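# Zip the suitcase closed along its wheeled end

## Task

Close the suitcase zipper along the side where the wheels are, and leave the case lying flat with the same face up as at the start; the closure must hold by itself once the robot lets go, and the grippers must then release and pull away.

## Robot and tools

Robot: two arms, left_arm and right_arm, each ending in a parallel gripper. The names are labels only; they do not match the left or right of any image. The fingers extend along the gripper's own +z axis and close along its y axis. The reported hand point sits between the finger pads, roughly 1 cm back from the tips.

Scene frame (used for reported state): origin on the table surface midway between the arms, +x out across the table, +z up, left_arm on the +y side. Positions are metres; orientation is a quaternion in w, x, y, z order. Printed hand positions can drift from the truth, more when an arm reaches far.

Row layout (shared by execute_actions and move): one flat list of 14 numbers covering both arms, even if only one moves. First 7 are left_arm: dx, dy, dz, rx, ry, rz, opening; next 7 are right_arm in the same order. Every value lies in [-1, 1]. dx..rz are an offset, not a pose: they are expressed in that gripper's own axes and measured from its pose at the start of the action (for move, from the last result that showed a pose). Scale: 1.0 equals 0.6 m of travel or 180 degrees of turn; rx, ry, rz form a single rotation vector. Opening is absolute, not an offset: +1 fully open (0.093 m), -1 closed.

execute_actions(actions): a list of actions, run in sequence. Each action is a table of up to 15 rows; each row lasts one control step of 1/30 s, and if fewer than 15 rows are given the final row repeats to fill the 15 steps. All rows in an action are offsets from that action's starting pose, not from the row before. An empty list simply returns the current state and images. Per step, the command is clipped to at most 70 mm and 16 degrees away from the measured pose, so large offsets take several actions; after an action the arm continues at most to its last clipped pose. When position and orientation conflict, position wins. Joint friction can leave the hand up to about 31 mm off, and tiny commands may not move it at all.

move(target, speed, blocking): target is one 14-number row as above, an offset from the last shown pose. Both grippers travel in straight lines and finish together, taking 0.5 to 10 s; anything longer is cut off at 10 s short of the goal. speed is the path's top speed in m/s, 0.002 to 0.5, default 0.25; rotation is capped at double that value in rad/s. Openings are sent when the move begins. Paths ignore obstacles and the other arm, and real grippers lag, wander and can overshoot speed, notably with a near-straight elbow. Faster contact and targets set deeper past a surface push harder. blocking=false returns after 0.5 s while motion continues; then execute_actions and new moves are rejected until wait or stop shows it ended. The result adds a move: line with the outcome (done, off_target, moving, held, fault), any limits (paced = pose clipped; held = a safety check blocked steps, after which the arm may jump faster), and each gripper's remaining distance to its target.

wait(seconds): 0 to 10; the arms keep their last command, a running move carries on, and the call returns early when it ends. stop(): brakes a running move, needing room to slow down; fingers continue closing or opening. zoom_image(camera, region): enlarges part of one camera's latest frame; camera is cam_high, cam_low, cam_left_wrist or cam_right_wrist (each 504x504); region is [x0, y0, x1, y1] in pixels from the top-left corner, at most 504 by 504. finished_scene(scene): ends the current scene by its number and reports success; it cannot be undone. Replying without any tool call ends everything.

Result lines: the state line gives each arm's pose as left_arm: … | right_arm: …. Hand target lines show where the controller is currently steering each gripper. pose unreachable means a clearance check altered or blocked that arm's command. grip_measured is the finger motor position on the -1..+1 scale; pads meet near -0.94 and each millimetre of object width adds about 0.0208, with a fixed per-gripper error up to about 0.02. It keeps moving toward the sent value after contact, so it barely reveals a touch. Joint positions end with the opening in metres (floored at zero). Joint torques are raw drive outputs with offsets, scaling and noise, nonzero even in free air. Joint limits (rad): waist -2.618 to 3.054, shoulder 0.000 to 3.142, elbow 0.000 to 3.142, wrist pitch -1.571 to 1.571, wrist yaw -1.571 to 1.571, wrist roll -2.094 to 2.094.

Gripping: to keep hold, keep sending the same closing number; the further below the object's width reading, the harder the squeeze, up to roughly 50 to 62 N per pad (less on parts under about 5 mm thick). To hold an arm still, send the offset back to its desired pose in the first call of a reply, zeros afterward, plus its intended opening.

Hazards: nothing may leave the table; keep the suitcase flat and upright. Do not let the arms collide or press on each other. Avoid drops, slips, slams and heavy pushes. Holding loads heats motors: MOTOR HOT appears from 75 °C, at 90 °C the arm halts for 10 s, at 100 °C it goes limp and falls; these appear as OVER-TEMPERATURE FAULT lines. The simulation keeps running while you compose a reply, with arms holding the last command. At the end, open the grippers, withdraw them, and confirm the zipper stays closed on its own before calling finished_scene.

Each tool is called after "Request:" as name(argument=value, ...) on one line, values as JSON.

## Session

Request:
execute_actions(actions=[])

Scene clock: 0.00 s.
left_arm: end_effector_position=(+0.4305, +0.6078, +0.3558) grip_measured=+0.999 end_effector_quat_wxyz=(+0.444, -0.468, +0.754, -0.123) | right_arm: end_effector_position=(+0.3774, -0.4931, +0.3327) grip_measured=+1.000 end_effector_quat_wxyz=(+0.456, +0.088, +0.884, +0.060)
Joint positions: left_arm=[ 0.661  1.689  1.953 -0.919  0.335 -0.579  0.093] | right_arm=[-0.715  1.646  1.853 -1.063 -0.702 -0.409  0.093]
Joint velocities: left_arm=[-0.002  0.002 -0.007  0.007 -0.037 -0.037  0.001] | right_arm=[-0.002 -0.017  0.012  0.081  0.022  0.037  0.   ]
Joint torques (N m, as the arm reports them, + toward a larger angle): no reading
Motor temperatures (°C, as the motors report them): left_arm=[21 19 21 21 21 19] | right_arm=[20 23 20 22 21 22]
Hand target (left_arm): +0.431, +0.608, +0.356; +0.444, -0.468, +0.754, -0.123
Hand target (right_arm): +0.377, -0.493, +0.333; +0.456, +0.088, +0.884, +0.060

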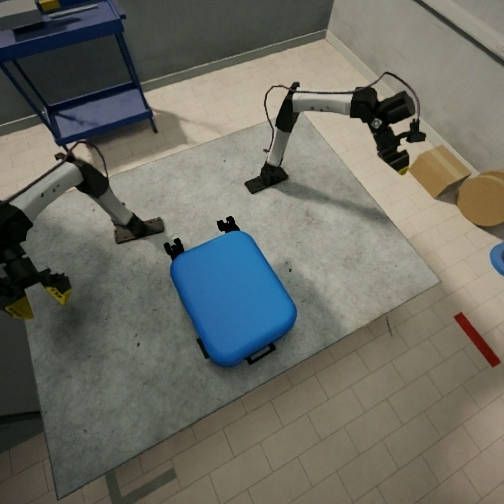

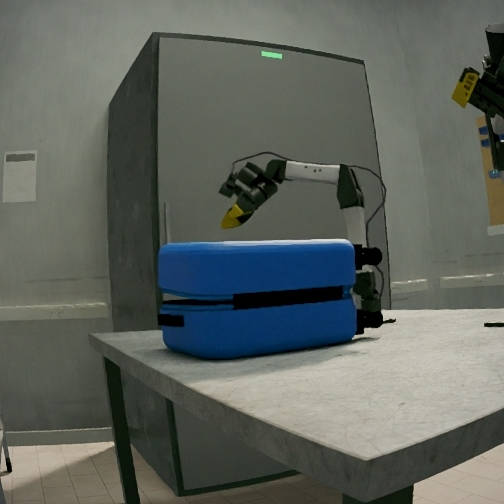

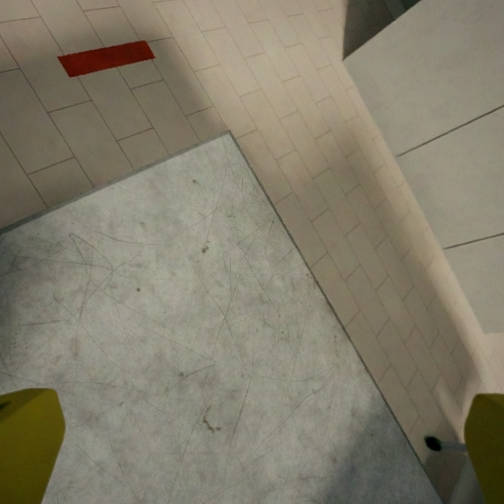

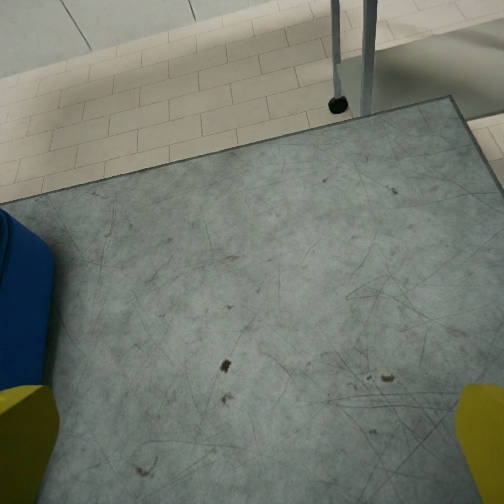

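Request:
zoom_image(camera="cam_high", region=[120, 180, 340, 400])

Request:
zoom_image(camera="cam_low", region=[140, 200, 420, 380])

Region (120, 180, 340, 400) of cam_high's 504x504 image, scaled by 2.291, with more detail than that image has.

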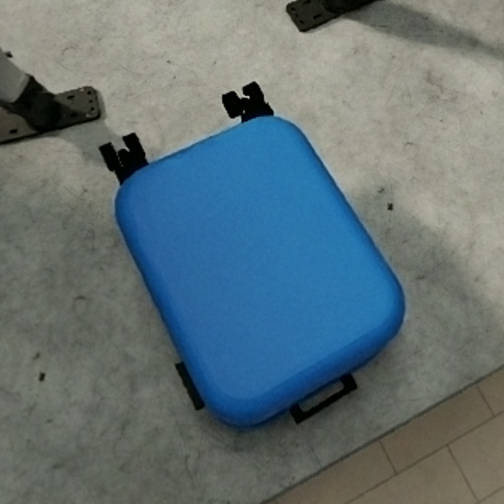

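Region (140, 200, 420, 380) of cam_low's 504x504 image, scaled by 1.800, with more detail than that image has; it fills the top 324 rows of this view, and the rest is white.

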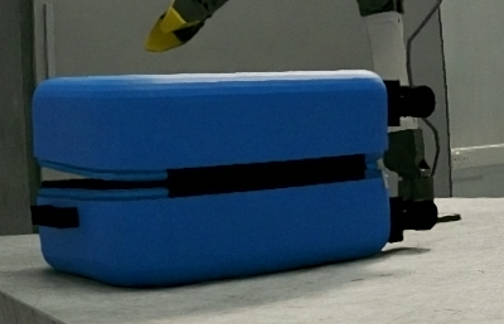

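Request:
move(target=[0,0,0,0,0,0,1, 0.391,0.631,-0.4125,-0.157,0.071,-0.208,1], speed=0.25)

Scene clock: 78.47 s.
left_arm: end_effector_position=(+0.4305, +0.6078, +0.3558) grip_measured=+0.999 end_effector_quat_wxyz=(+0.444, -0.468, +0.754, -0.123) | right_arm: end_effector_position=(+0.0811, -0.0715, +0.3715) grip_measured=+1.000 end_effector_quat_wxyz=(+0.348, -0.358, +0.826, +0.261)
Joint positions: left_arm=[ 0.661  1.689  1.953 -0.919  0.335 -0.579  0.093] | right_arm=[ 2.056  0.974  1.655 -1.551  0.624  0.841  0.093]
Joint velocities: left_arm=[-0.002 -0.022 -0.017 -0.007 -0.007 -0.022 -0.001] | right_arm=[-0.007 -0.002 -0.017  0.037 -0.037  0.022  0.   ]
Joint torques (N m, as the arm reports them, + toward a larger angle): left_arm=[-0.25 -9.8   6.77  1.96  0.18  0.  ] | right_arm=[ 0.37 -0.23  3.43  1.88  0.39 -0.02]
Motor temperatures (°C, as the motors report them): left_arm=[21 29 27 29 21 19] | right_arm=[20 29 25 27 21 22]
Hand target (left_arm): +0.431, +0.608, +0.356; +0.444, -0.468, +0.754, -0.123
Hand target (right_arm): +0.082, -0.075, +0.366; +0.350, -0.360, +0.827, +0.253
Off the commanded pose (left_arm): 0.000 m, 0 deg.
Off the commanded pose (right_arm): 0.015 m, 16 deg; orientation clipped at the last step of the last action.
joint sent to its limit (right arm) — the command would take joint 4 (wrist pitch) past its lower limit, so that joint was sent only as far as its limit.
move: off_target (right_arm); limits=paced

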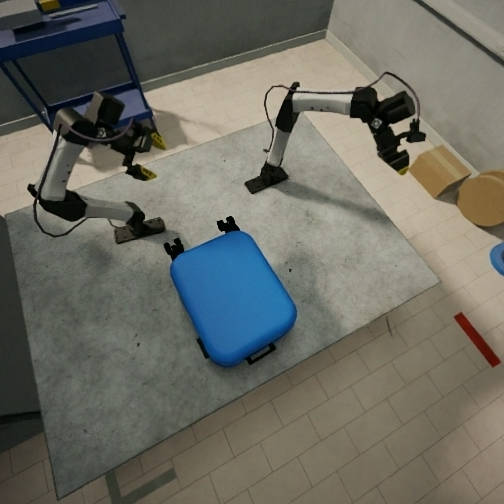

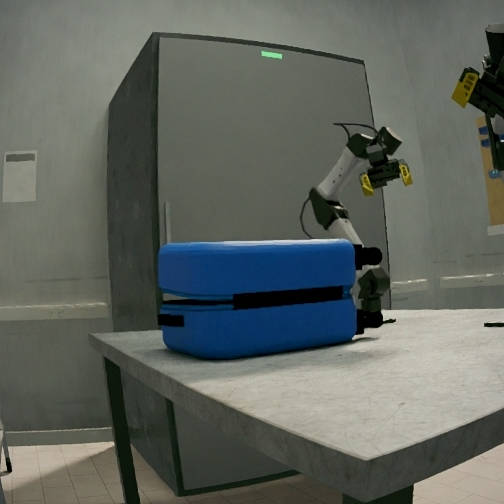

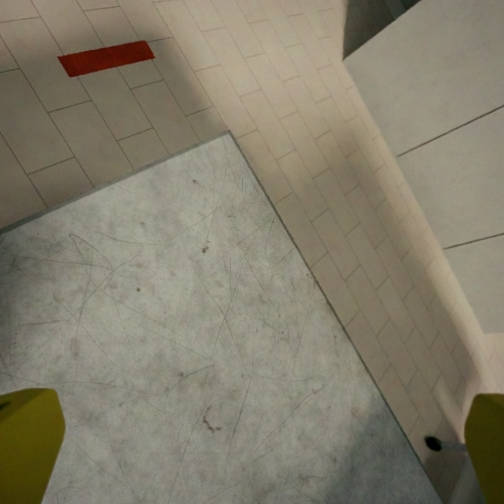

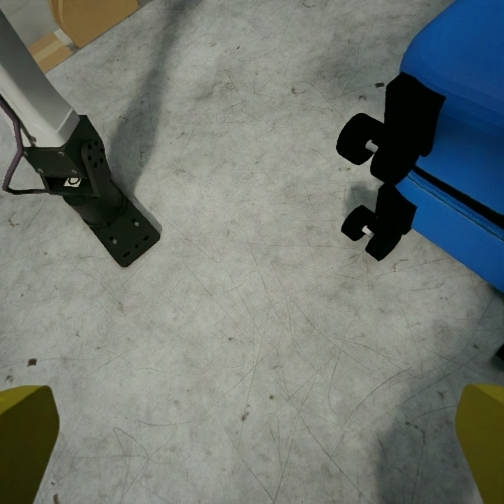

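Request:
move(target=[0,0,0,0,0,0,1, 0.229,-0.120,0.224,0.136,-0.171,-0.002,1], speed=0.15)

Scene clock: 106.87 s.
left_arm: end_effector_position=(+0.4305, +0.6078, +0.3558) grip_measured=+0.999 end_effector_quat_wxyz=(+0.444, -0.468, +0.754, -0.123) | right_arm: end_effector_position=(+0.1137, -0.0786, +0.1719) grip_measured=+1.000 end_effector_quat_wxyz=(+0.612, -0.194, +0.746, +0.177)
Joint positions: left_arm=[ 0.661  1.689  1.953 -0.919  0.335 -0.579  0.093] | right_arm=[ 2.366  1.132  0.559 -1.458  1.358  2.069  0.093]
Joint velocities: left_arm=[-0.017 -0.002  0.007  0.007 -0.037 -0.007 -0.003] | right_arm=[-0.002  0.002 -0.007 -0.095 -0.037  0.037  0.   ]
Joint torques (N m, as the arm reports them, + toward a larger angle): left_arm=[-0.2  -9.7   6.48  1.97  0.19  0.02] | right_arm=[-0.8  -0.06  4.71 -0.45  0.69 -0.03]
Motor temperatures (°C, as the motors report them): left_arm=[21 30 28 30 21 19] | right_arm=[20 26 24 26 21 22]
Hand target (left_arm): +0.431, +0.608, +0.356; +0.444, -0.468, +0.754, -0.123
Hand target (right_arm): +0.117, -0.081, +0.170; +0.619, -0.200, +0.741, +0.165
Off the commanded pose (left_arm): 0.000 m, 0 deg.
Off the commanded pose (right_arm): 0.007 m, 2 deg.
joint sent to its limit (right arm) — the command would take joint 6 (wrist roll) past its upper limit, so that joint was sent only as far as its limit.
move: done

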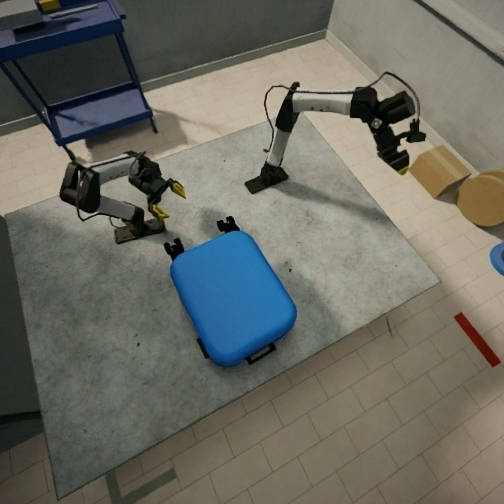

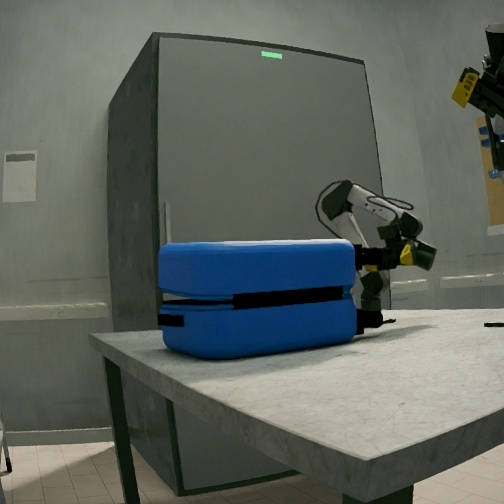

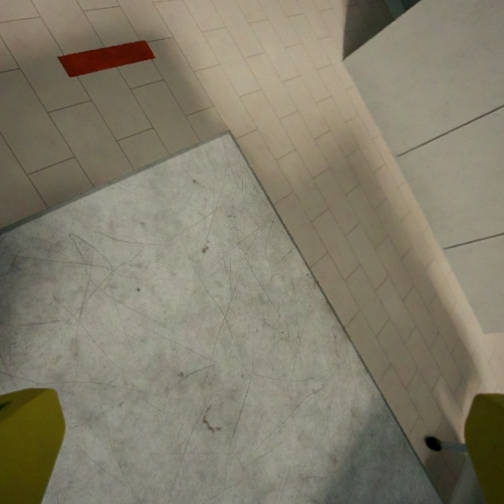

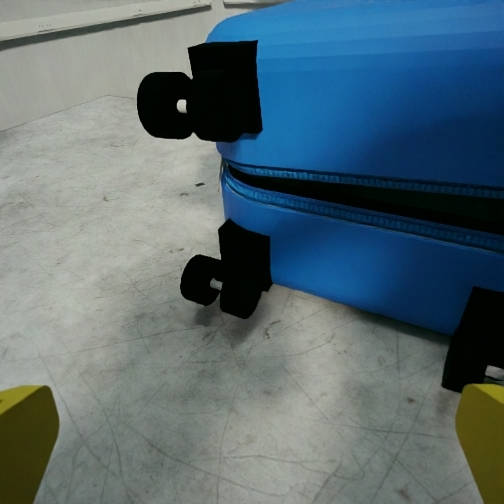

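Request:
move(target=[0.628,0.073,-0.1725,0.320,0.021,0.375,1, -0.336,-0.111,0.073,0,0.28,0,-1], speed=0.2)

Scene clock: 155.90 s.
left_arm: end_effector_position=(+0.2641, +0.3036, +0.1878) grip_measured=+0.999 end_effector_quat_wxyz=(+0.577, +0.270, +0.744, -0.202) | right_arm: end_effector_position=(+0.2232, -0.1016, +0.3524) grip_measured=-0.981 end_effector_quat_wxyz=(+0.288, -0.249, +0.919, +0.106)
Joint positions: left_arm=[ 0.463  0.539  0.392 -0.459  1.113  0.568  0.093] | right_arm=[ 0.907  1.224  1.823 -1.549  0.074  0.191  0.   ]
Joint velocities: left_arm=[ 0.012  0.007 -0.002  0.037 -0.051  0.037  0.001] | right_arm=[-0.022 -0.002  0.007 -0.022  0.022  0.022  0.   ]
Joint torques (N m, as the arm reports them, + toward a larger angle): left_arm=[-0.55 -1.41  5.85  1.42  0.44 -0.01] | right_arm=[-0.79 -0.71  7.85  1.88 -0.05 -0.14]
Motor temperatures (°C, as the motors report them): left_arm=[21 31 29 32 21 19] | right_arm=[20 24 24 25 22 22]
Hand target (left_arm): +0.259, +0.299, +0.181; +0.572, +0.271, +0.745, -0.209
Hand target (right_arm): +0.224, -0.101, +0.357; +0.289, -0.249, +0.918, +0.108
Off the commanded pose (left_arm): 0.009 m, 1 deg.
Off the commanded pose (right_arm): 0.008 m, 7 deg.
joint sent to its limit (right arm) — the command would take joint 4 (wrist pitch) past its lower limit, so that joint was sent only as far as its limit.
move: off_target (right_arm)

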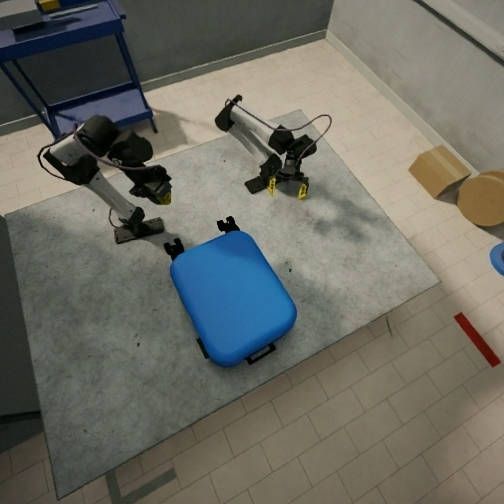

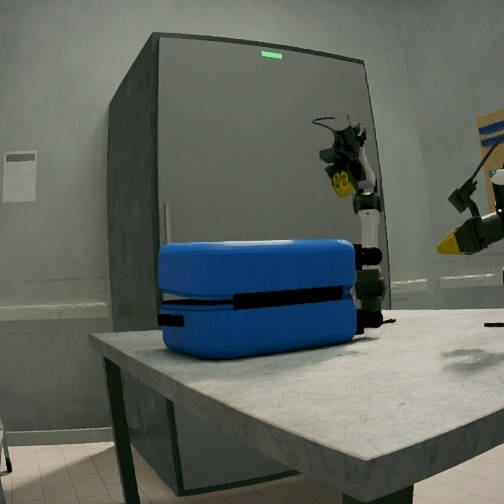

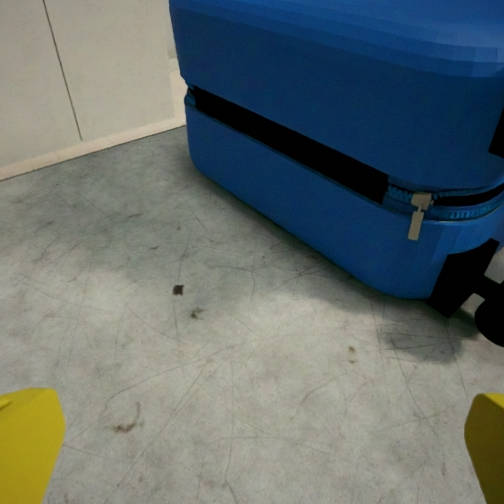

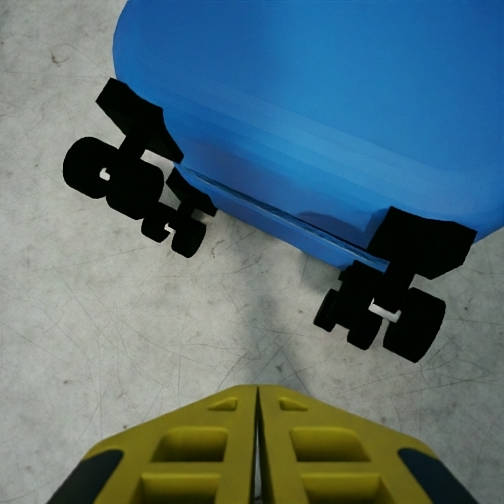

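Request:
zoom_image(camera="cam_left_wrist", region=[340, 140, 504, 304])

Region (340, 140, 504, 304) of cam_left_wrist's 504x504 image, scaled by 3.073, with more detail than that image has.

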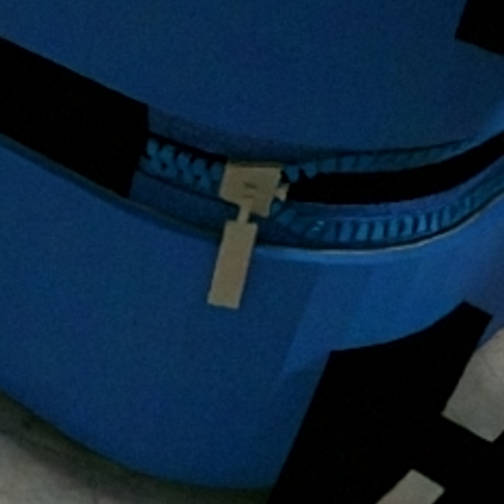

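Request:
move(target=[0.063,0.025,0.142,0.194,-0.026,0.039,1, -0.220,-0.198,0.252,0,0.11,0,-1], speed=0.15)

Scene clock: 203.17 s.
left_arm: end_effector_position=(+0.3311, +0.2728, +0.1321) grip_measured=+0.999 end_effector_quat_wxyz=(+0.522, +0.464, +0.608, -0.377) | right_arm: end_effector_position=(+0.4474, -0.1012, +0.2903) grip_measured=-0.981 end_effector_quat_wxyz=(+0.216, -0.253, +0.940, +0.071)
Joint positions: left_arm=[ 0.27   1.675  0.84  -0.826  1.398  1.689  0.093] | right_arm=[ 0.477  2.022  2.453 -1.557 -0.118 -0.185  0.   ]
Joint velocities: left_arm=[-0.002  0.022  0.017 -0.212  0.022  0.125  0.   ] | right_arm=[ 0.012  0.002 -0.012 -0.051  0.022  0.051  0.   ]
Joint torques (N m, as the arm reports them, + toward a larger angle): left_arm=[-0.86 -5.3   5.87 -0.02  0.72  0.04] | right_arm=[ -0.62 -10.34   8.44   1.61  -0.17  -0.14]
Motor temperatures (°C, as the motors report them): left_arm=[21 24 29 31 22 19] | right_arm=[20 24 27 27 21 22]
Hand target (left_arm): +0.331, +0.271, +0.129; +0.514, +0.461, +0.610, -0.388
Hand target (right_arm): +0.450, -0.102, +0.297; +0.227, -0.253, +0.937, +0.074
Off the commanded pose (left_arm): 0.004 m, 2 deg.
Off the commanded pose (right_arm): 0.011 m, 11 deg.
joint sent to its limit (right arm) — the command would take joint 4 (wrist pitch) past its lower limit, so that joint was sent only as far as its limit.
move: off_target (right_arm)

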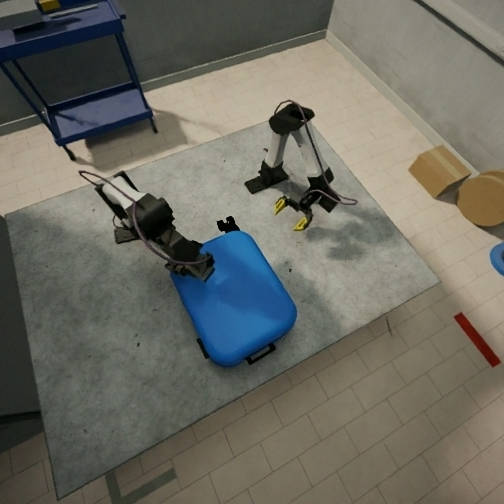

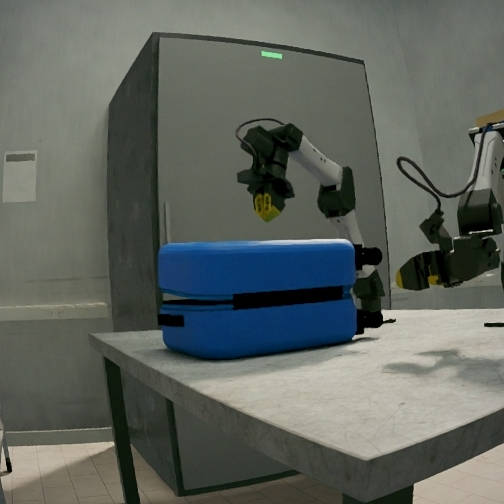

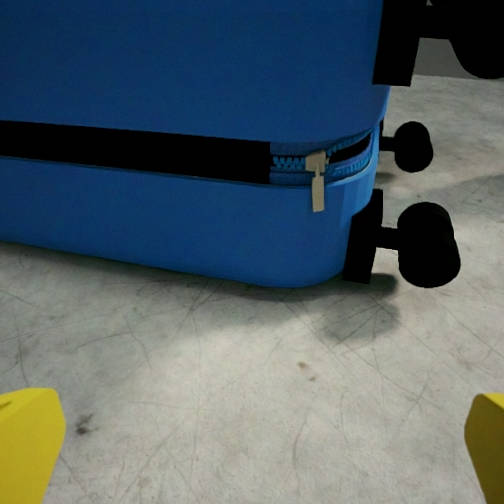

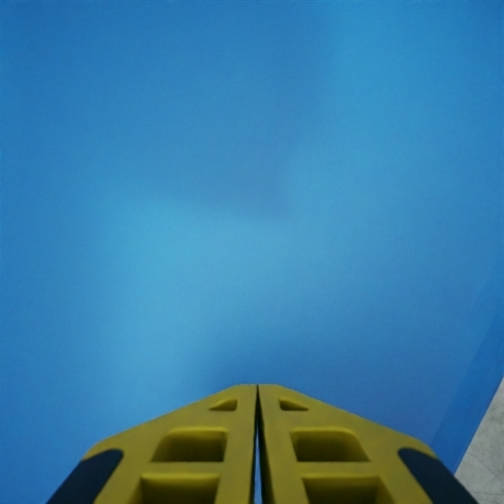

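Request:
move(target=[0.023,-0.049,0.171,0,0,0,-0.3, 0,0,0,0,0,0,-1], speed=0.08)

Scene clock: 257.43 s.
left_arm: end_effector_position=(+0.3337, +0.1710, +0.1129) grip_measured=-0.299 end_effector_quat_wxyz=(+0.532, +0.474, +0.594, -0.374) | right_arm: end_effector_position=(+0.4474, -0.1012, +0.2903) grip_measured=-0.981 end_effector_quat_wxyz=(+0.216, -0.253, +0.940, +0.071)
Joint positions: left_arm=[-0.143  1.627  0.403  0.831  1.154  0.423  0.031] | right_arm=[ 0.477  2.022  2.453 -1.557 -0.118 -0.185  0.   ]
Joint velocities: left_arm=[-0.012 -0.002  0.017 -0.007  0.007 -0.066 -0.   ] | right_arm=[-0.012 -0.007 -0.007 -0.007 -0.007  0.066  0.   ]
Joint torques (N m, as the arm reports them, + toward a larger angle): left_arm=[-0.51 -4.43  3.4   1.8   0.16 -0.1 ] | right_arm=[ -0.24 -10.63   6.26   1.64  -0.1   -0.07]
Motor temperatures (°C, as the motors report them): left_arm=[21 25 29 28 22 19] | right_arm=[20 33 30 27 21 22]
Hand target (left_arm): +0.329, +0.170, +0.101; +0.519, +0.467, +0.607, -0.381
Hand target (right_arm): +0.447, -0.101, +0.290; +0.216, -0.253, +0.940, +0.071
Off the commanded pose (left_arm): 0.013 m, 2 deg.
Off the commanded pose (right_arm): 0.000 m, 0 deg.
move: off_target (left_arm)

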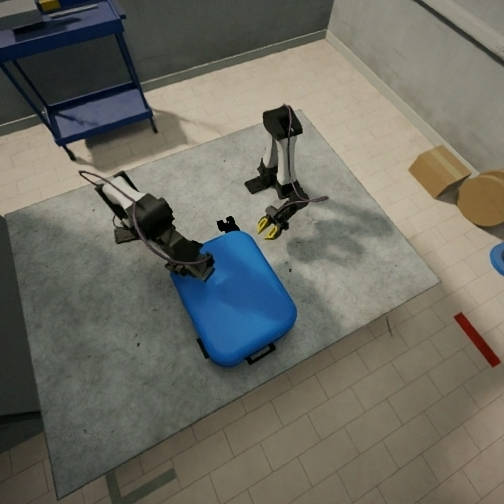

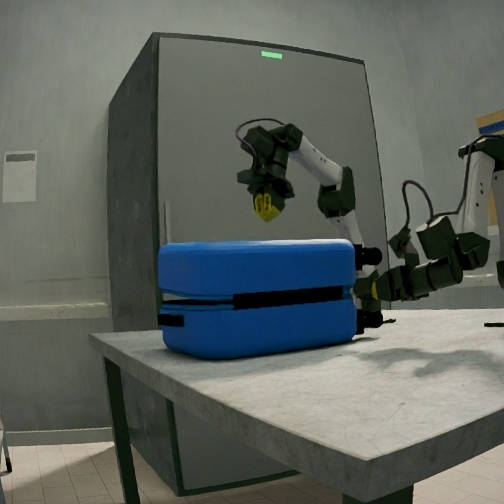

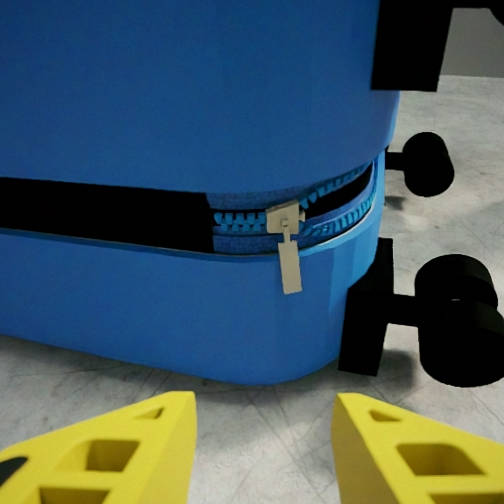

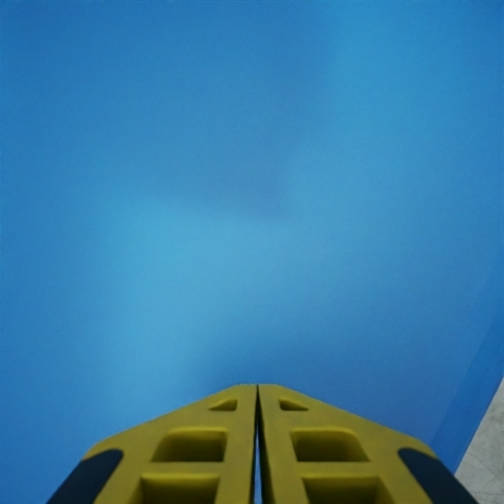

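Request:
move(target=[0.03,-0.023,0.08,0,0,0,-0.3, 0,0,0,0,0,0,-1], speed=0.05)

Scene clock: 271.80 s.
left_arm: end_effector_position=(+0.3352, +0.1260, +0.0958) grip_measured=-0.299 end_effector_quat_wxyz=(+0.540, +0.478, +0.584, -0.372) | right_arm: end_effector_position=(+0.4474, -0.1012, +0.2903) grip_measured=-0.981 end_effector_quat_wxyz=(+0.216, -0.253, +0.940, +0.071)
Joint positions: left_arm=[-0.318  1.808  0.403  1.145  0.994  0.303  0.031] | right_arm=[ 0.477  2.022  2.453 -1.557 -0.118 -0.185  0.   ]
Joint velocities: left_arm=[-0.002  0.002  0.002 -0.066 -0.007  0.022 -0.001] | right_arm=[-0.002  0.017  0.017 -0.051 -0.022 -0.066  0.   ]
Joint torques (N m, as the arm reports them, + toward a larger angle): left_arm=[-0.51 -5.37  3.76  1.96  0.12 -0.09] | right_arm=[ -0.21 -10.63   6.28   1.64  -0.09  -0.07]
Motor temperatures (°C, as the motors report them): left_arm=[21 25 28 30 22 19] | right_arm=[20 35 29 27 21 22]
Hand target (left_arm): +0.334, +0.125, +0.087; +0.532, +0.474, +0.594, -0.374
Hand target (right_arm): +0.447, -0.101, +0.290; +0.216, -0.253, +0.940, +0.071
Off the commanded pose (left_arm): 0.009 m, 2 deg.
Off the commanded pose (right_arm): 0.000 m, 0 deg.
move: done

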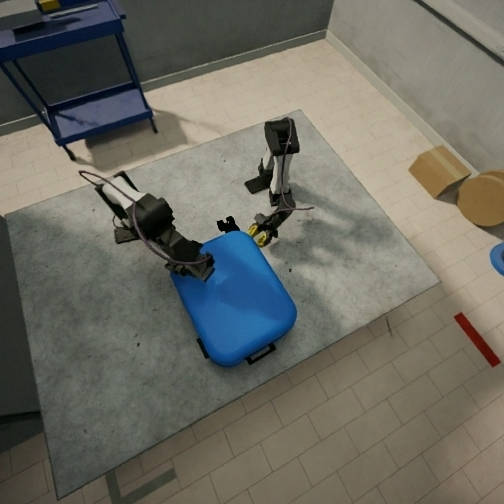

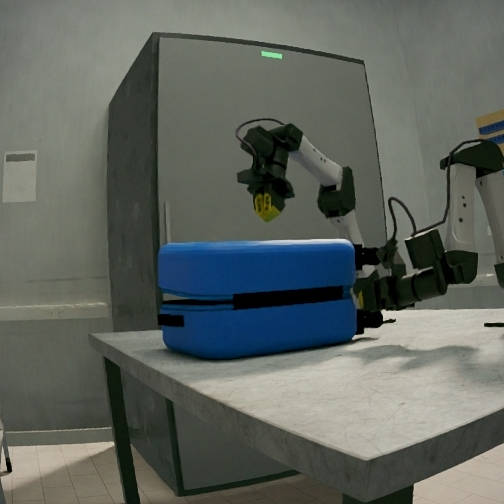

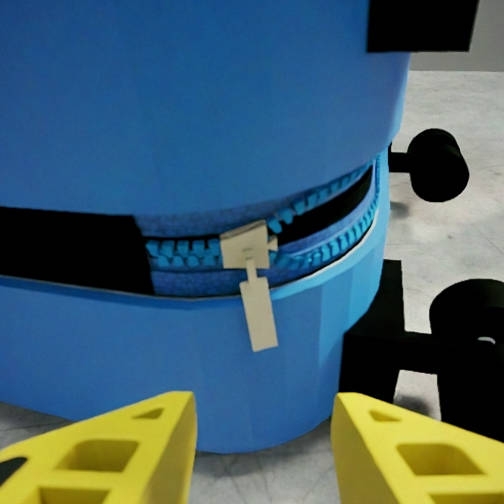

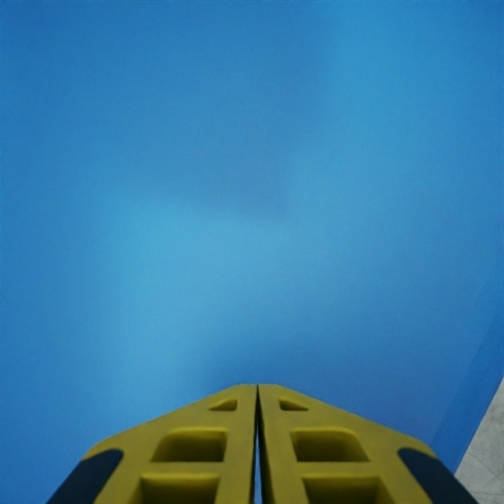

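Request:
move(target=[0.0,0.003,0.042,0,0.03,0,-0.3, 0,0,0,0,0,0,-1], speed=0.03)

Scene clock: 283.53 s.
left_arm: end_effector_position=(+0.3419, +0.1050, +0.0869) grip_measured=-0.299 end_effector_quat_wxyz=(+0.510, +0.492, +0.611, -0.354) | right_arm: end_effector_position=(+0.4474, -0.1012, +0.2903) grip_measured=-0.981 end_effector_quat_wxyz=(+0.216, -0.253, +0.940, +0.071)
Joint positions: left_arm=[-0.397  1.776  0.481  0.921  0.892  0.367  0.031] | right_arm=[ 0.477  2.022  2.453 -1.557 -0.118 -0.185  0.   ]
Joint velocities: left_arm=[-0.012 -0.017 -0.007 -0.007 -0.066  0.037 -0.   ] | right_arm=[-0.002 -0.012  0.012  0.007 -0.081  0.051  0.   ]
Joint torques (N m, as the arm reports them, + toward a larger angle): left_arm=[-0.76 -9.79  5.52  1.7   0.16  0.05] | right_arm=[ -0.21 -10.63   6.3    1.64  -0.09  -0.06]
Motor temperatures (°C, as the motors report them): left_arm=[21 25 28 31 22 19] | right_arm=[20 36 29 27 21 22]
Hand target (left_arm): +0.344, +0.103, +0.092; +0.513, +0.494, +0.609, -0.350
Hand target (right_arm): +0.447, -0.101, +0.290; +0.216, -0.253, +0.940, +0.071
Off the commanded pose (left_arm): 0.006 m, 1 deg.
Off the commanded pose (right_arm): 0.000 m, 0 deg.
move: done

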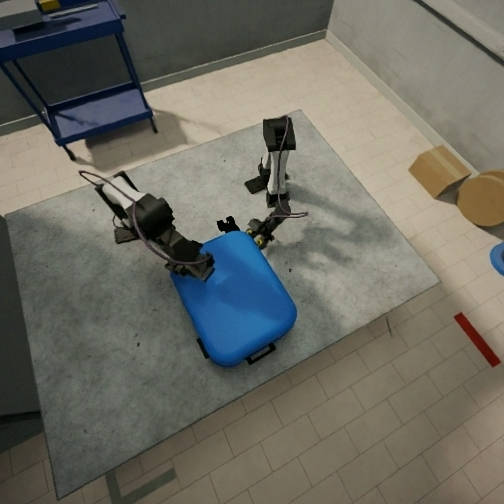

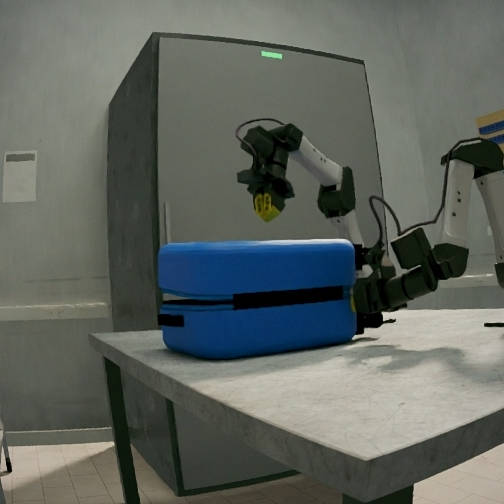

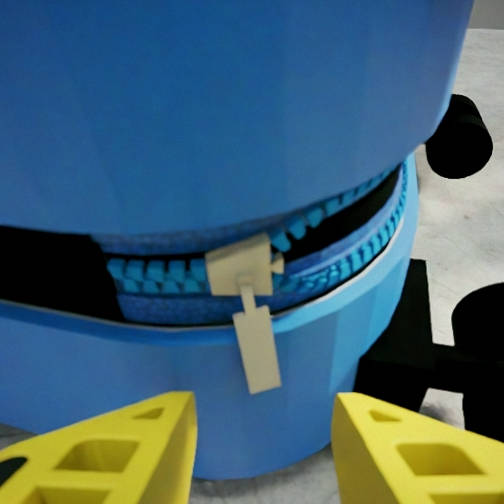

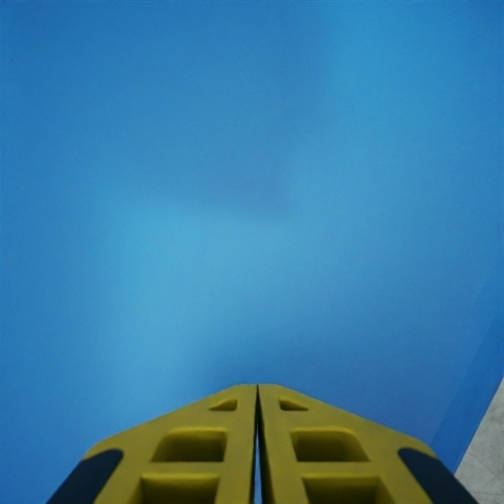

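Request:
zoom_image(camera="cam_low", region=[320, 240, 420, 340])

Region (320, 240, 420, 340) of cam_low's 504x504 image, scaled by 5.040, with more detail than that image has.

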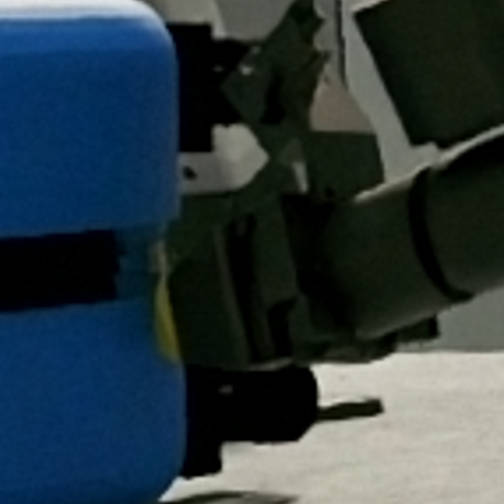

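Request:
move(target=[-0.017,0.002,0.025,0,0,0,-0.5, 0,0,0,0,0,0,-1], speed=0.02)

Scene clock: 292.10 s.
left_arm: end_effector_position=(+0.3406, +0.0965, +0.0874) grip_measured=-0.499 end_effector_quat_wxyz=(+0.502, +0.490, +0.615, -0.360) | right_arm: end_effector_position=(+0.4474, -0.1012, +0.2903) grip_measured=-0.981 end_effector_quat_wxyz=(+0.216, -0.253, +0.940, +0.071)
Joint positions: left_arm=[-0.425  1.776  0.497  0.903  0.872  0.345  0.021] | right_arm=[ 0.477  2.022  2.453 -1.557 -0.118 -0.185  0.   ]
Joint velocities: left_arm=[ 0.007 -0.017 -0.007  0.007  0.037 -0.022  0.   ] | right_arm=[-0.017  0.002  0.002  0.007 -0.022  0.022  0.   ]
Joint torques (N m, as the arm reports them, + toward a larger angle): left_arm=[-1.57 -7.81  6.84  1.89  0.04 -0.08] | right_arm=[ -0.2  -10.64   6.25   1.64  -0.09  -0.07]
Motor temperatures (°C, as the motors report them): left_arm=[21 27 28 31 22 19] | right_arm=[20 36 28 27 21 22]
Hand target (left_arm): +0.347, +0.089, +0.094; +0.510, +0.491, +0.611, -0.355
Hand target (right_arm): +0.447, -0.101, +0.290; +0.216, -0.253, +0.940, +0.071
Off the commanded pose (left_arm): 0.012 m, 1 deg.
Off the commanded pose (right_arm): 0.000 m, 0 deg.
move: off_target (left_arm)

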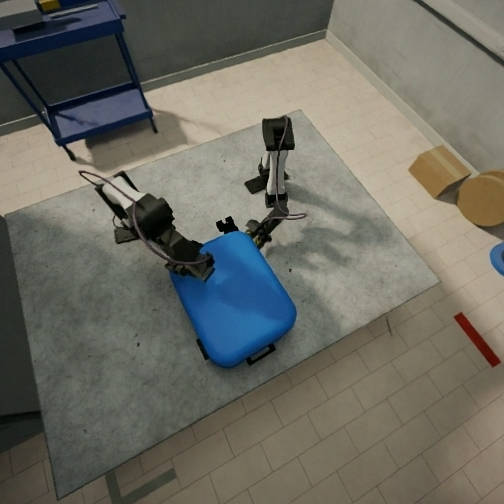

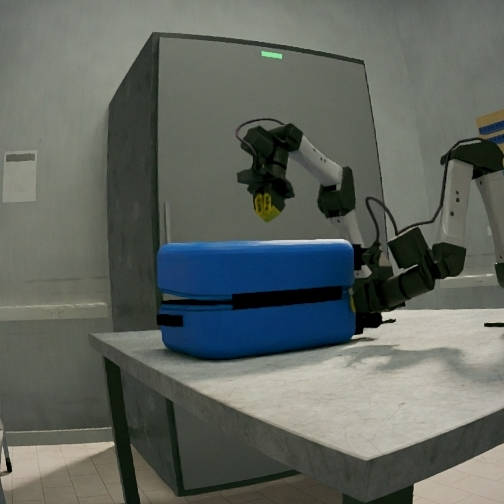

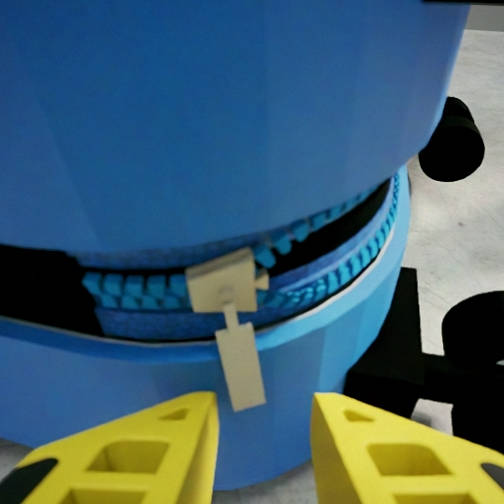

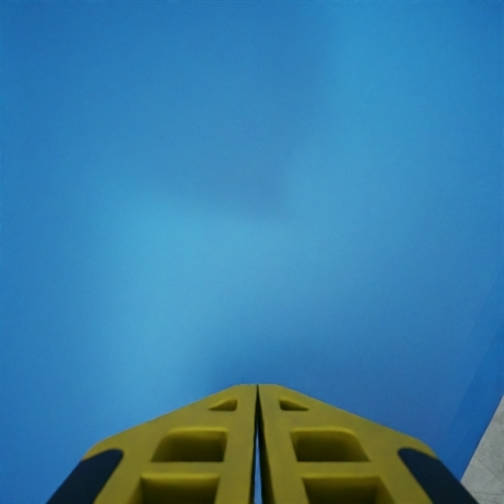

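Request:
move(target=[-0.042,0.008,-0.03,-0.081,0.004,-0.020,-0.4, 0.037,-0.002,0.075,0,0,0,-1], speed=0.03)

Scene clock: 311.57 s.
left_arm: end_effector_position=(+0.3471, +0.1059, +0.1227) grip_measured=-0.401 end_effector_quat_wxyz=(+0.556, +0.408, +0.663, -0.292) | right_arm: end_effector_position=(+0.4481, -0.1010, +0.2449) grip_measured=-0.981 end_effector_quat_wxyz=(+0.219, -0.253, +0.940, +0.072)
Joint positions: left_arm=[-0.501  1.567  0.406  0.91   0.559  0.203  0.026] | right_arm=[ 0.477  1.874  2.026 -1.272 -0.118 -0.185  0.   ]
Joint velocities: left_arm=[-0.017  0.002 -0.017  0.007 -0.066 -0.051 -0.001] | right_arm=[ 0.002 -0.012 -0.002 -0.007 -0.022  0.007  0.   ]
Joint torques (N m, as the arm reports them, + toward a larger angle): left_arm=[-0.57 -8.28  3.87  1.91  0.06 -0.1 ] | right_arm=[ -0.1  -10.96   5.18   1.83  -0.07  -0.05]
Motor temperatures (°C, as the motors report them): left_arm=[21 28 29 32 22 19] | right_arm=[20 37 28 27 21 22]
Hand target (left_arm): +0.341, +0.108, +0.117; +0.545, +0.405, +0.673, -0.292
Hand target (right_arm): +0.446, -0.101, +0.240; +0.216, -0.253, +0.940, +0.071
Off the commanded pose (left_arm): 0.009 m, 2 deg.
Off the commanded pose (right_arm): 0.005 m, 0 deg.
move: done

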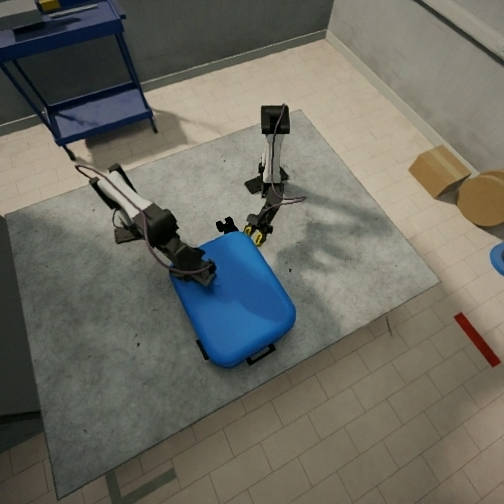

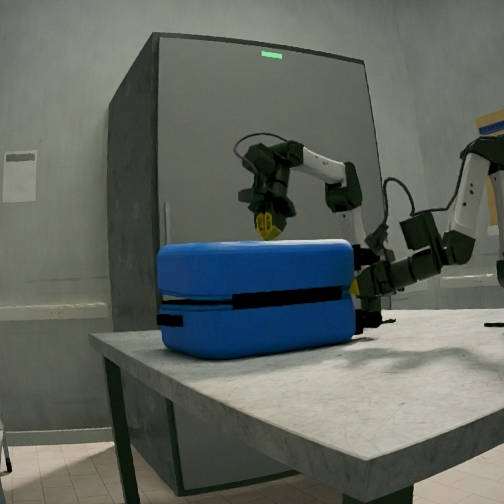

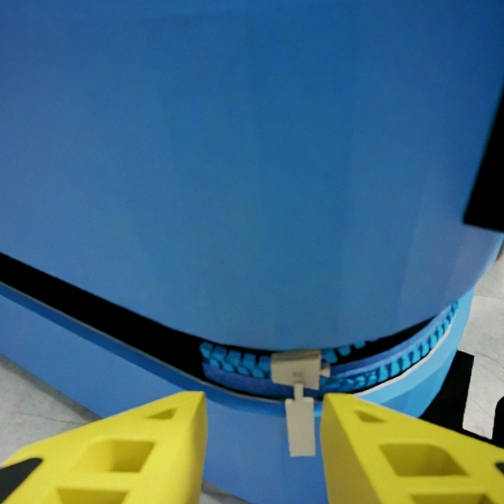

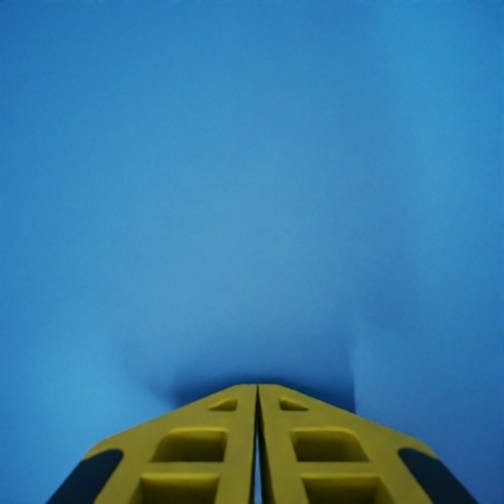

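Request:
move(target=[0.045,-0.024,0.004,0,0,0,-0.4, 0.022,-0.001,0.045,0,0,0,-1], speed=0.02)

Scene clock: 322.87 s.
left_arm: end_effector_position=(+0.3390, +0.1017, +0.1082) grip_measured=-0.401 end_effector_quat_wxyz=(+0.568, +0.410, +0.651, -0.291) | right_arm: end_effector_position=(+0.4515, -0.1006, +0.2359) grip_measured=-0.982 end_effector_quat_wxyz=(+0.245, -0.252, +0.933, +0.071)
Joint positions: left_arm=[-0.529  1.662  0.351  1.095  0.535  0.199  0.026] | right_arm=[ 0.477  1.815  1.888 -1.139 -0.114 -0.185  0.   ]
Joint velocities: left_arm=[ 0.017  0.002  0.007 -0.022 -0.051 -0.022  0.   ] | right_arm=[-0.017 -0.002 -0.012 -0.022  0.022 -0.125  0.   ]
Joint torques (N m, as the arm reports them, + toward a larger angle): left_arm=[-0.73 -4.9   3.26  2.24  0.04 -0.04] | right_arm=[-0.14 -8.72  4.12  1.84 -0.13 -0.05]
Motor temperatures (°C, as the motors report them): left_arm=[21 28 29 33 22 19] | right_arm=[20 38 27 27 21 22]
Hand target (left_arm): +0.334, +0.103, +0.095; +0.556, +0.408, +0.663, -0.292
Hand target (right_arm): +0.447, -0.101, +0.215; +0.219, -0.253, +0.940, +0.072
Off the commanded pose (left_arm): 0.014 m, 2 deg.
Off the commanded pose (right_arm): 0.021 m, 3 deg.
move: off_target (left_arm, right_arm)

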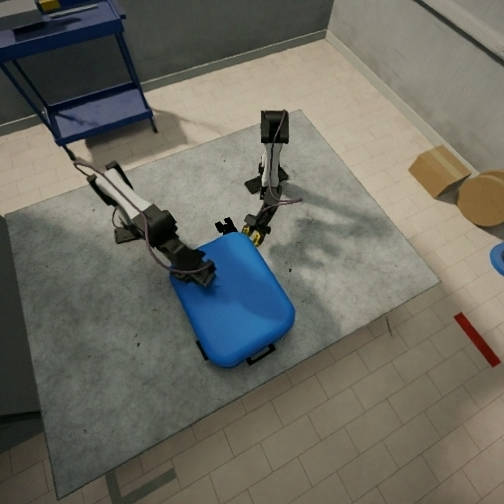

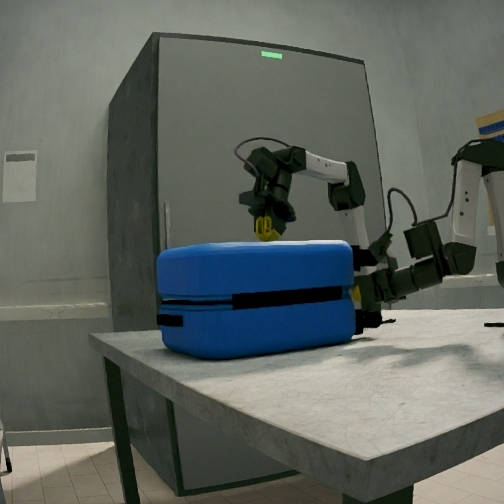

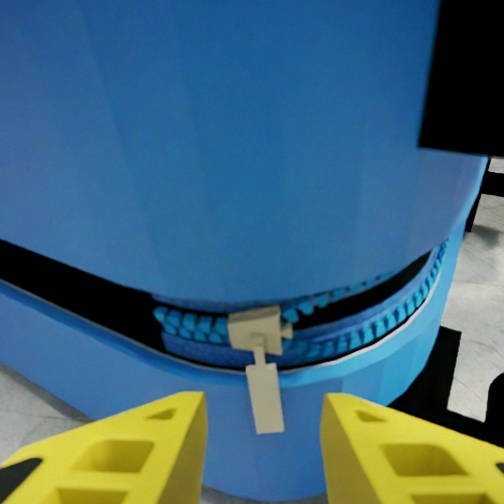

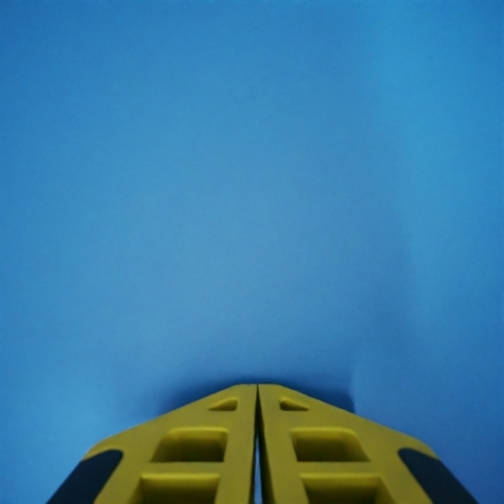

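Request:
move(target=[0.022,0.0,0.03,0,0.01,0,-0.45, 0.030,0.003,0.040,0,0,0,-1], speed=0.02)

Scene clock: 331.17 s.
left_arm: end_effector_position=(+0.3438, +0.0942, +0.0988) grip_measured=-0.449 end_effector_quat_wxyz=(+0.563, +0.412, +0.655, -0.289) | right_arm: end_effector_position=(+0.4538, -0.1011, +0.2332) grip_measured=-0.982 end_effector_quat_wxyz=(+0.280, -0.251, +0.924, +0.069)
Joint positions: left_arm=[-0.548  1.723  0.379  1.113  0.516  0.202  0.024] | right_arm=[ 0.477  1.747  1.756 -1.003 -0.107 -0.185  0.   ]
Joint velocities: left_arm=[-0.012  0.007  0.002 -0.022 -0.007 -0.066  0.   ] | right_arm=[-0.002 -0.007 -0.012  0.007  0.051 -0.037  0.   ]
Joint torques (N m, as the arm reports them, + toward a larger angle): left_arm=[-0.95 -4.63  6.12  2.12  0.    0.07] | right_arm=[ 0.04 -7.83  4.02  1.85 -0.12 -0.02]
Motor temperatures (°C, as the motors report them): left_arm=[21 28 28 34 22 19] | right_arm=[20 37 27 28 21 22]
Hand target (left_arm): +0.348, +0.090, +0.092; +0.558, +0.414, +0.660, -0.285
Hand target (right_arm): +0.446, -0.101, +0.207; +0.245, -0.252, +0.933, +0.071
Off the commanded pose (left_arm): 0.009 m, 1 deg.
Off the commanded pose (right_arm): 0.028 m, 4 deg.
move: off_target (right_arm)

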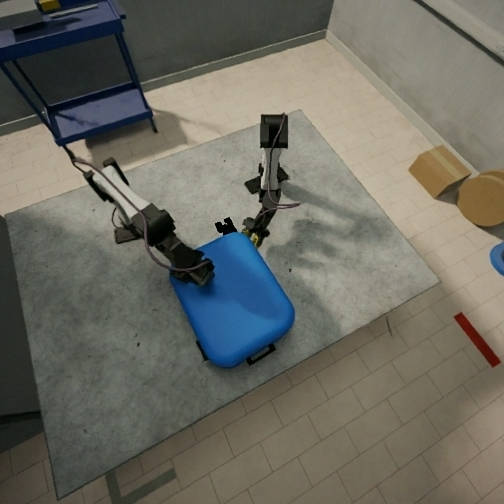

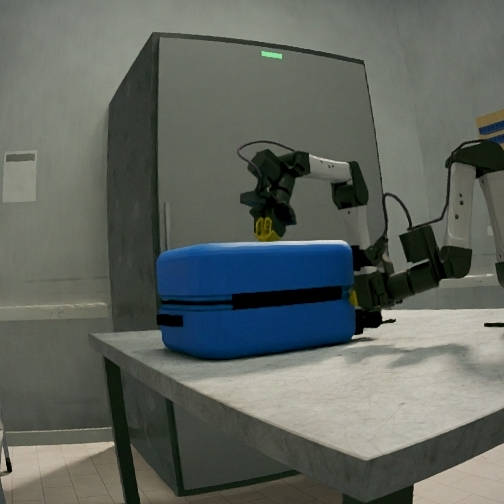

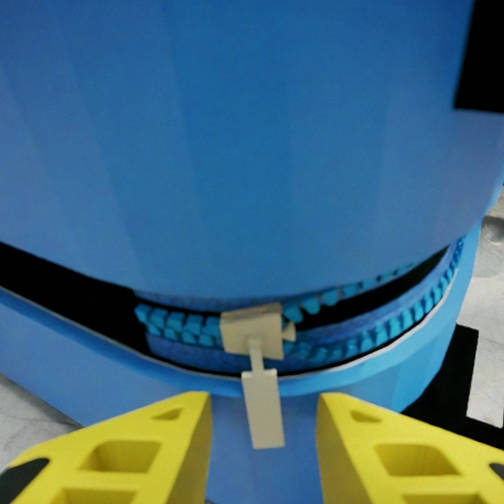

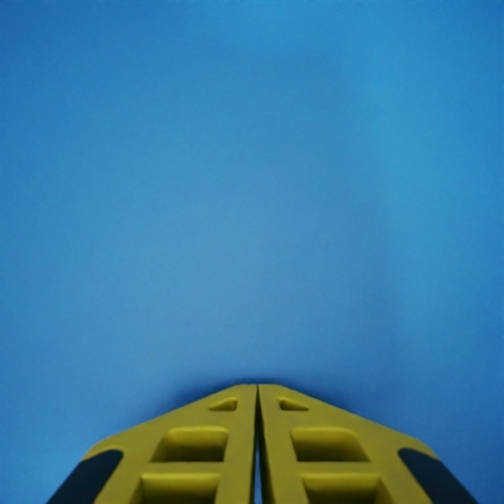

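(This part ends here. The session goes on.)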